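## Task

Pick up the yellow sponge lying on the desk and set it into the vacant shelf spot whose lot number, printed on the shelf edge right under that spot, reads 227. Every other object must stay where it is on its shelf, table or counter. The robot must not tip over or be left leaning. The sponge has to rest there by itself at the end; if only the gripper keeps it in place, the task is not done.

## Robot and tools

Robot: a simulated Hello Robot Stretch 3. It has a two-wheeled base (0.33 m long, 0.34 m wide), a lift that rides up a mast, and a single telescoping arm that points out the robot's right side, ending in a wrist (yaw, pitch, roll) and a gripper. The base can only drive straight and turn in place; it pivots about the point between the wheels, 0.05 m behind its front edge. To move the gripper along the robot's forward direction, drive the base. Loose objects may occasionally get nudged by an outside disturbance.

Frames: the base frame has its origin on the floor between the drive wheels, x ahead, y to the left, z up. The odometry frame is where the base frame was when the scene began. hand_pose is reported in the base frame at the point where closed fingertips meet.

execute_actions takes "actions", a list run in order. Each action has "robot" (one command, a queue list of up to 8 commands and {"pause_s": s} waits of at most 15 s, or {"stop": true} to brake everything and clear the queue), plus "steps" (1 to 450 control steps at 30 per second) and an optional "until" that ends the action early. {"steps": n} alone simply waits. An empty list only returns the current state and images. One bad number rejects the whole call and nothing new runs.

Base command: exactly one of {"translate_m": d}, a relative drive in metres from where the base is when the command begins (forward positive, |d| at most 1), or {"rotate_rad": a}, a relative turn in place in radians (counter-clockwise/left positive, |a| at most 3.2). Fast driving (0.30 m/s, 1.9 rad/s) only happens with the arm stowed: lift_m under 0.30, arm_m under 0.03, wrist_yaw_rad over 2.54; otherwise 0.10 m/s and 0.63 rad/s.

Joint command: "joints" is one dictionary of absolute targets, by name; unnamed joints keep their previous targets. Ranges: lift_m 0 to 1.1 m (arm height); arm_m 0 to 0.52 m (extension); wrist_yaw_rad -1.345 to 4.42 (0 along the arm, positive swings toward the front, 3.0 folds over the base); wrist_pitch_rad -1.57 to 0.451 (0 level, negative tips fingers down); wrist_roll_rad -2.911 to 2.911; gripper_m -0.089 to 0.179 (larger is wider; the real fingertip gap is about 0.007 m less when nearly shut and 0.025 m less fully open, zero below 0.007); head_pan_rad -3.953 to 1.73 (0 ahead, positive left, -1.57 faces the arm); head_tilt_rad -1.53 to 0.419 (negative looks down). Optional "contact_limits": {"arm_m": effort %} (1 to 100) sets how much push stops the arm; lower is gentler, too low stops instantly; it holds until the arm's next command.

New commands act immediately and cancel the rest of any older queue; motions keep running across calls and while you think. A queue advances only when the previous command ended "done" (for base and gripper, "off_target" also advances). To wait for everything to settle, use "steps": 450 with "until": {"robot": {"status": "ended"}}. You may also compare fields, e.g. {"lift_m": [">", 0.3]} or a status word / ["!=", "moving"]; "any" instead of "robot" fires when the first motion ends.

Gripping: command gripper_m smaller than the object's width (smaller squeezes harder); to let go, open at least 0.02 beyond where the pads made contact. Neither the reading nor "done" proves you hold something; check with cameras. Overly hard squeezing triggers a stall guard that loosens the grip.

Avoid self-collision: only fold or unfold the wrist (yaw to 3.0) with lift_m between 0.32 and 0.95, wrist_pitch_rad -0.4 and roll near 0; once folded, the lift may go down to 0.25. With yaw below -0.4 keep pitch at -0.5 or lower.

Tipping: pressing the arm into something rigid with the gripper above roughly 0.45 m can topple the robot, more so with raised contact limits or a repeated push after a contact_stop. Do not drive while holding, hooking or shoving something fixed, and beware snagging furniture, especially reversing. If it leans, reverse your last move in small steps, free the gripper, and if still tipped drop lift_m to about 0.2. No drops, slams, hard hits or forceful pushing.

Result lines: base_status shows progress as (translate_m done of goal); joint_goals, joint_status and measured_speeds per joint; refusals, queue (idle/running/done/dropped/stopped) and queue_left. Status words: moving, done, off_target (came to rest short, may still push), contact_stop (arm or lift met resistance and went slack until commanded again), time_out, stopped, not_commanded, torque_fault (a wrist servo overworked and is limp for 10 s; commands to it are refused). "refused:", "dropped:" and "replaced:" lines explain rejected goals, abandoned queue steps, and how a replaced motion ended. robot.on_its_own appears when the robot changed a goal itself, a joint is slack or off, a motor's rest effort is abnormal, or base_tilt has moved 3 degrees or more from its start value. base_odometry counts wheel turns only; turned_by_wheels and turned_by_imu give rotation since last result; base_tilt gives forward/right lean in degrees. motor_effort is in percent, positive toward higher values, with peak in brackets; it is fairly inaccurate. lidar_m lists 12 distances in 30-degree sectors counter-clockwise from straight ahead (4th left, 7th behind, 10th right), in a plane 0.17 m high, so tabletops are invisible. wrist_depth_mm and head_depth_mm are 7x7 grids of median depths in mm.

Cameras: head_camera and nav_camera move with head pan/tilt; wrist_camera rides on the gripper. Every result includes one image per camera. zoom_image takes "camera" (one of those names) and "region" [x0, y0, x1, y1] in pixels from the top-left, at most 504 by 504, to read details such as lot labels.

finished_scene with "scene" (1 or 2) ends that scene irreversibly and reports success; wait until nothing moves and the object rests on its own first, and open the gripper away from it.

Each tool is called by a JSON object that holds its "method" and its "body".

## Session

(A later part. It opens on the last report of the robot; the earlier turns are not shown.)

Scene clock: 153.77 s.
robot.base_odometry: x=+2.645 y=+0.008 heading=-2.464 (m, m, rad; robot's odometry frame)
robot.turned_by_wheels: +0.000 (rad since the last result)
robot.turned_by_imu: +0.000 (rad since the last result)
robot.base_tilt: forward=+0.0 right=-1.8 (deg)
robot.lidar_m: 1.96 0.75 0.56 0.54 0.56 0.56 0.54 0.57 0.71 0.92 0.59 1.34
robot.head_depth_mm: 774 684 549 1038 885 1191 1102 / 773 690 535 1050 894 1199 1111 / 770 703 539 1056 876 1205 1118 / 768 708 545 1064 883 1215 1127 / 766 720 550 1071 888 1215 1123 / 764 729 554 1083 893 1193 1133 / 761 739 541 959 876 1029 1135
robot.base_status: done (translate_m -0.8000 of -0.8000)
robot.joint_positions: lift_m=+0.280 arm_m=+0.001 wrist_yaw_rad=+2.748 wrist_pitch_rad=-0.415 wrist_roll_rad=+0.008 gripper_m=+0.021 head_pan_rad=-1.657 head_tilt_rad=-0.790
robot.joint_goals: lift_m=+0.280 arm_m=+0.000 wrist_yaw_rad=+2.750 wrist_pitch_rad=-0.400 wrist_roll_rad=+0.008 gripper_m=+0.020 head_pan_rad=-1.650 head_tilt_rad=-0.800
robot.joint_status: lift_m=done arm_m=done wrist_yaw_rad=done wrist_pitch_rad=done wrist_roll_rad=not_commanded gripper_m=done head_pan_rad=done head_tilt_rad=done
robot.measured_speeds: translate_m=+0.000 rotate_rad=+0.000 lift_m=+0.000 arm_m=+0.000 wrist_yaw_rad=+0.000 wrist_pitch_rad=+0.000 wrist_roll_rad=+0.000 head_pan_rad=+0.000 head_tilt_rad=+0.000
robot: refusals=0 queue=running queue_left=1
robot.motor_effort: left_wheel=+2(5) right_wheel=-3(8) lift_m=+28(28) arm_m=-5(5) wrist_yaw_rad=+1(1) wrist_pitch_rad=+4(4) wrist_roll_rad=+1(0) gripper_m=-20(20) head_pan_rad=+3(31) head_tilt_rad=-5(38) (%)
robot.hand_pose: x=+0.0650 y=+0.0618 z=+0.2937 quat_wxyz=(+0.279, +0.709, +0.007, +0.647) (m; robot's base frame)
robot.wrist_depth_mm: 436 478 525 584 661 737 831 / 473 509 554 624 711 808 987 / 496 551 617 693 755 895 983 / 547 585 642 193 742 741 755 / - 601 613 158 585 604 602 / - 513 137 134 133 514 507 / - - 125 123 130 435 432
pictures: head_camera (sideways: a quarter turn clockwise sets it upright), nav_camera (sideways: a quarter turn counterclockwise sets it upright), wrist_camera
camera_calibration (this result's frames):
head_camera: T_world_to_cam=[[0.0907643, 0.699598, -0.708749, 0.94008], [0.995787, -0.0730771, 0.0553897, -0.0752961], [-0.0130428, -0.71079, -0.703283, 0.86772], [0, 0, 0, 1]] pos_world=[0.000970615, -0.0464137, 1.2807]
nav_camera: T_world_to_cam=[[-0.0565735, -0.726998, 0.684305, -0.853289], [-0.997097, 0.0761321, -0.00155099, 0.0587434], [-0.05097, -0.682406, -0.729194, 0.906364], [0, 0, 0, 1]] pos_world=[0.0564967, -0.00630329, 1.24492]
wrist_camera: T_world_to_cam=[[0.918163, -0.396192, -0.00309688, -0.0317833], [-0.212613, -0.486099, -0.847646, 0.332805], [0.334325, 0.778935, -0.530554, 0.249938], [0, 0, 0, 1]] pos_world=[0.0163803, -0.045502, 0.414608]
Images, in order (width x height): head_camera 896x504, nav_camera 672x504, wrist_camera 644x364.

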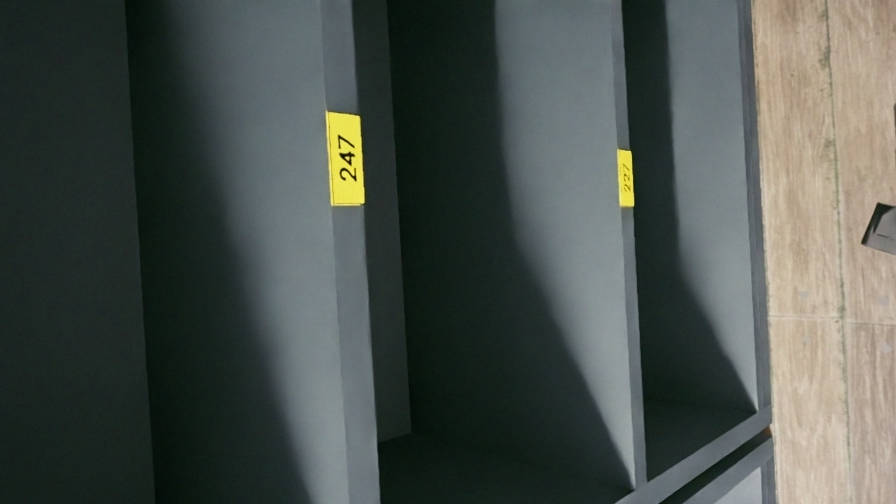

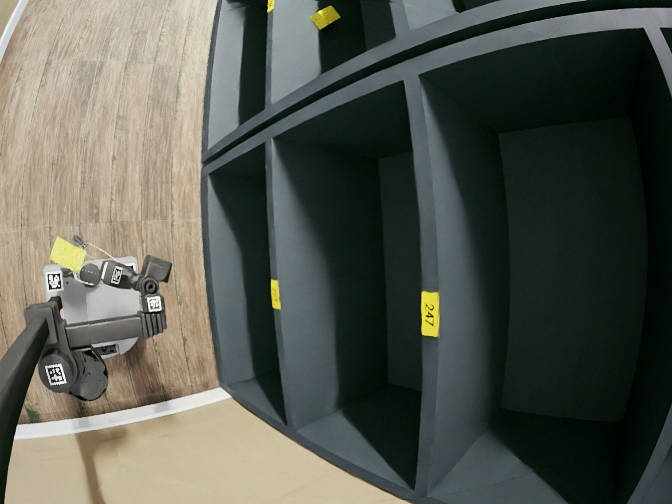

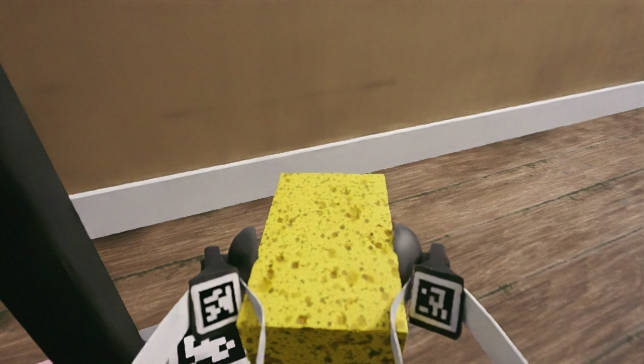

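{"method": "execute_actions", "body": {"actions": [{"steps":200,"until":{"robot":{"lift_m":[">",0.4]}}},{"robot":[{"base":{"translate_m":-0.07},"joints":{"lift_m":0.57,"wrist_yaw_rad":0}},{"joints":{"arm_m":0.28}}],"steps":450,"until":{"robot":{"status":"ended"}}}]}}

Scene clock: 163.73 s.
robot.base_odometry: x=+2.700 y=+0.052 heading=-2.464 (m, m, rad; robot's odometry frame)
robot.turned_by_wheels: +0.000 (rad since the last result)
robot.turned_by_imu: -0.001 (rad since the last result)
robot.base_tilt: forward=+0.0 right=-1.7 (deg)
robot.lidar_m: 1.96 0.76 0.56 0.54 0.57 0.49 0.47 0.49 0.63 0.92 0.63 0.68
robot.head_depth_mm: 775 682 548 1040 885 1191 1112 / 772 691 533 1050 902 - 1089 / 770 699 539 1058 - 1202 1115 / 767 709 545 1069 873 1213 1118 / 765 718 551 1069 886 1218 1125 / 764 728 538 1078 894 1228 1134 / 761 738 540 1057 901 1102 1137
robot.base_status: done (translate_m -0.0700 of -0.0700)
robot.joint_positions: lift_m=+0.570 arm_m=+0.280 wrist_yaw_rad=+0.002 wrist_pitch_rad=-0.415 wrist_roll_rad=+0.008 gripper_m=+0.021 head_pan_rad=-1.657 head_tilt_rad=-0.790
robot.joint_goals: lift_m=+0.570 arm_m=+0.280 wrist_yaw_rad=+0.000 wrist_pitch_rad=-0.400 wrist_roll_rad=+0.008 gripper_m=+0.020 head_pan_rad=-1.650 head_tilt_rad=-0.800
robot.joint_status: lift_m=done arm_m=done wrist_yaw_rad=done wrist_pitch_rad=done wrist_roll_rad=not_commanded gripper_m=done head_pan_rad=done head_tilt_rad=done
robot.measured_speeds: translate_m=+0.000 rotate_rad=+0.000 lift_m=+0.000 arm_m=+0.000 wrist_yaw_rad=+0.000 wrist_pitch_rad=+0.000 wrist_roll_rad=+0.000 head_pan_rad=+0.000 head_tilt_rad=+0.000
robot: refusals=0 queue=done queue_left=0
robot.motor_effort: left_wheel=+2(3) right_wheel=-2(6) lift_m=+49(51) arm_m=+5(5) wrist_yaw_rad=-2(2) wrist_pitch_rad=+4(4) wrist_roll_rad=+0(0) gripper_m=-20(19) head_pan_rad=+3(3) head_tilt_rad=-5(6) (%)
robot.hand_pose: x=-0.0211 y=-0.6495 z=+0.5830 quat_wxyz=(+0.690, +0.146, -0.694, -0.146) (m; robot's base frame)
robot.wrist_depth_mm: 355 356 363 361 358 357 362 / 389 389 391 393 390 387 393 / 401 400 394 396 398 395 392 / 305 306 301 193 299 303 300 / 247 246 244 158 236 244 245 / 206 207 137 134 133 204 205 / 177 178 168 123 130 177 176
pictures: head_camera (sideways: a quarter turn clockwise sets it upright), nav_camera (sideways: a quarter turn counterclockwise sets it upright), wrist_camera
camera_calibration (this result's frames):
head_camera: T_world_to_cam=[[0.090773, 0.699696, -0.708651, 0.939952], [0.995786, -0.073085, 0.0553915, -0.0752984], [-0.0130345, -0.710693, -0.703382, 0.867848], [0, 0, 0, 1]] pos_world=[0.000970857, -0.0464108, 1.2807]
nav_camera: T_world_to_cam=[[-0.0565819, -0.727093, 0.684203, -0.853156], [-0.997096, 0.0761326, -0.00155236, 0.0587451], [-0.0509615, -0.682305, -0.72929, 0.906488], [0, 0, 0, 1]] pos_world=[0.0564973, -0.0062954, 1.24492]
wrist_camera: T_world_to_cam=[[-0.999929, 0.0115287, -0.00310269, -0.00926339], [0.00874734, 0.530579, -0.84759, 0.878886], [-0.00812544, -0.847557, -0.530642, -0.0772725], [0, 0, 0, 1]] pos_world=[-0.0175785, -0.531704, 0.703903]
Images, in order (width x height): head_camera 896x504, nav_camera 672x504, wrist_camera 644x364.

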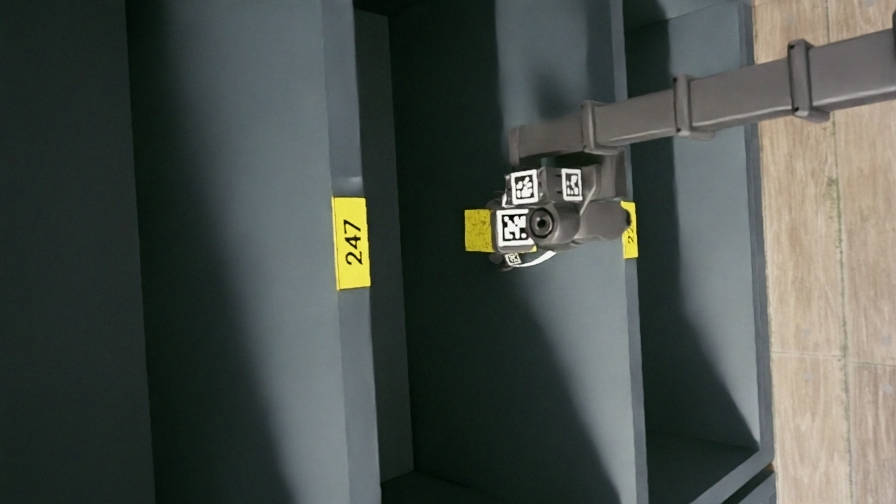

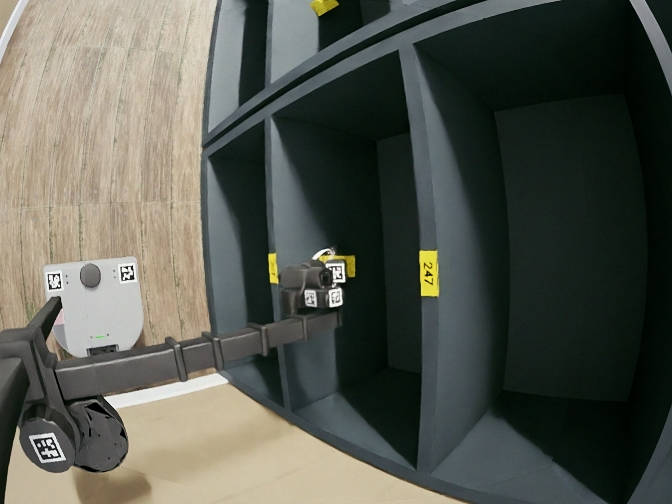

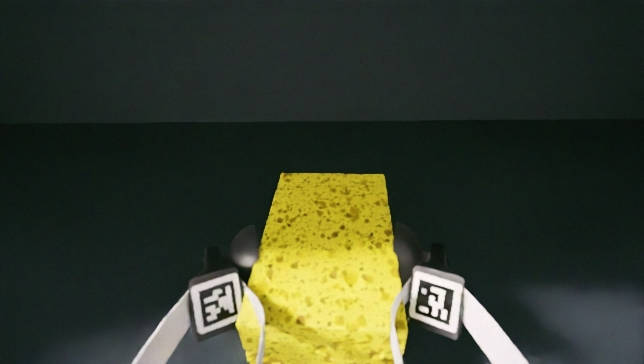

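{"method": "execute_actions", "body": {"actions": [{"robot":[{"joints":{"lift_m":0.554}},{"joints":{"gripper_m":0.15}},{"joints":{"arm_m":0.05,"lift_m":0.6}}],"steps":450,"until":{"robot":{"status":"ended"}}}]}}

Scene clock: 173.40 s.
robot.base_odometry: x=+2.700 y=+0.052 heading=-2.464 (m, m, rad; robot's odometry frame)
robot.turned_by_wheels: +0.000 (rad since the last result)
robot.turned_by_imu: -0.001 (rad since the last result)
robot.base_tilt: forward=-0.1 right=-1.8 (deg)
robot.lidar_m: 1.97 0.76 0.56 0.54 0.56 0.49 0.47 0.49 0.63 0.92 0.63 0.68
robot.head_depth_mm: 775 682 549 1043 884 1189 1134 / 772 690 534 1046 891 1224 - / 770 700 539 1056 874 1241 - / 768 710 545 1067 881 1211 1123 / 765 719 550 1073 888 1217 1126 / 764 729 538 1078 895 1222 1133 / 760 739 540 1057 898 1099 1137
robot.base_status: done (translate_m -0.0700 of -0.0700)
robot.joint_positions: lift_m=+0.600 arm_m=+0.050 wrist_yaw_rad=+0.002 wrist_pitch_rad=-0.412 wrist_roll_rad=+0.008 gripper_m=+0.150 head_pan_rad=-1.657 head_tilt_rad=-0.790
robot.joint_goals: lift_m=+0.600 arm_m=+0.050 wrist_yaw_rad=+0.000 wrist_pitch_rad=-0.400 wrist_roll_rad=+0.008 gripper_m=+0.150 head_pan_rad=-1.650 head_tilt_rad=-0.800
robot.joint_status: lift_m=done arm_m=done wrist_yaw_rad=done wrist_pitch_rad=done wrist_roll_rad=not_commanded gripper_m=done head_pan_rad=done head_tilt_rad=done
robot.measured_speeds: translate_m=+0.000 rotate_rad=+0.000 lift_m=+0.000 arm_m=+0.000 wrist_yaw_rad=+0.000 wrist_pitch_rad=+0.000 wrist_roll_rad=+0.000 head_pan_rad=+0.000 head_tilt_rad=+0.000
robot: refusals=0 queue=done queue_left=0
robot.motor_effort: left_wheel=+2(2) right_wheel=-2(2) lift_m=+49(53) arm_m=-5(6) wrist_yaw_rad=-2(2) wrist_pitch_rad=+3(4) wrist_roll_rad=+0(0) gripper_m=+0(82) head_pan_rad=+2(2) head_tilt_rad=-6(6) (%)
robot.hand_pose: x=-0.0211 y=-0.4204 z=+0.6136 quat_wxyz=(+0.690, +0.145, -0.694, -0.145) (m; robot's base frame)
robot.wrist_depth_mm: 541 557 554 564 566 576 482 / 538 606 614 603 597 596 487 / 480 476 470 394 468 476 444 / 368 362 360 349 363 356 361 / 296 299 293 292 290 298 288 / 256 - 257 256 259 - 259 / 502 671 695 691 690 663 447
pictures: head_camera (sideways: a quarter turn clockwise sets it upright), nav_camera (sideways: a quarter turn counterclockwise sets it upright), wrist_camera
camera_calibration (this result's frames):
head_camera: T_world_to_cam=[[0.0907735, 0.699704, -0.708642, 0.939941], [0.995786, -0.0730854, 0.0553916, -0.0752986], [-0.0130336, -0.710684, -0.70339, 0.867859], [0, 0, 0, 1]] pos_world=[0.00097089, -0.0464105, 1.2807]
nav_camera: T_world_to_cam=[[-0.0565824, -0.727101, 0.684195, -0.853145], [-0.997097, 0.0761324, -0.00155247, 0.0587453], [-0.0509606, -0.682296, -0.729298, 0.906499], [0, 0, 0, 1]] pos_world=[0.0564974, -0.00629472, 1.24492]
wrist_camera: T_world_to_cam=[[-0.999928, 0.0115814, -0.00313593, -0.0117801], [0.00878321, 0.528472, -0.848905, 0.783172], [-0.00817429, -0.848872, -0.528536, 0.131265], [0, 0, 0, 1]] pos_world=[-0.017585, -0.302321, 0.73418]
Images, in order (width x height): head_camera 896x504, nav_camera 672x504, wrist_camera 644x364.

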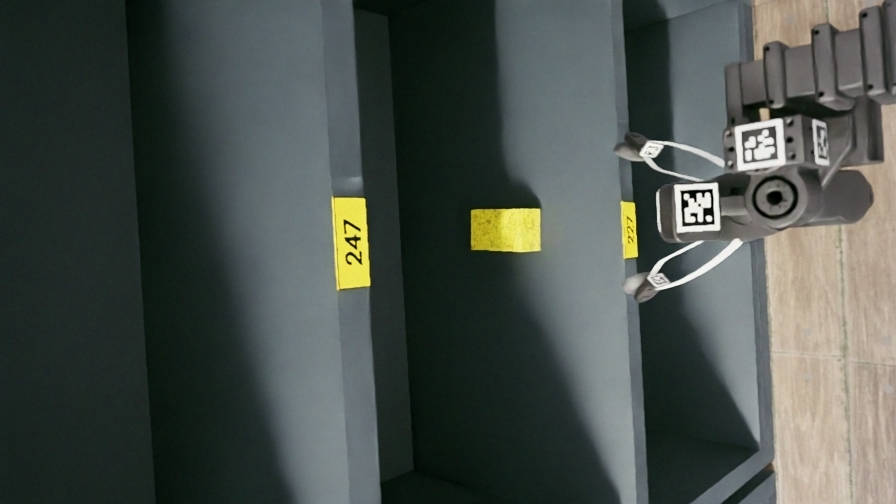

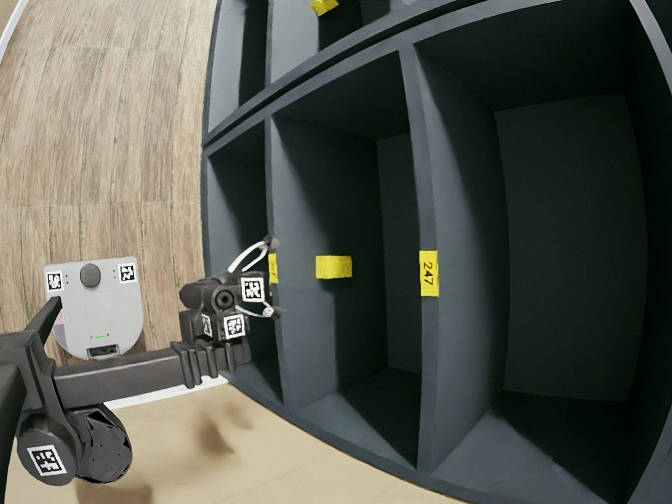

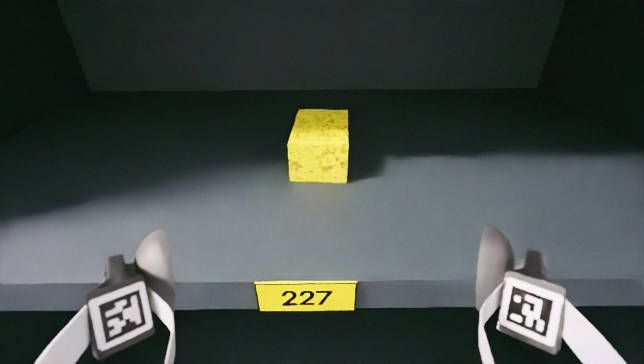

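{"method": "finished_scene", "body": {"scene": 1}}

The scene is finished: the task was done.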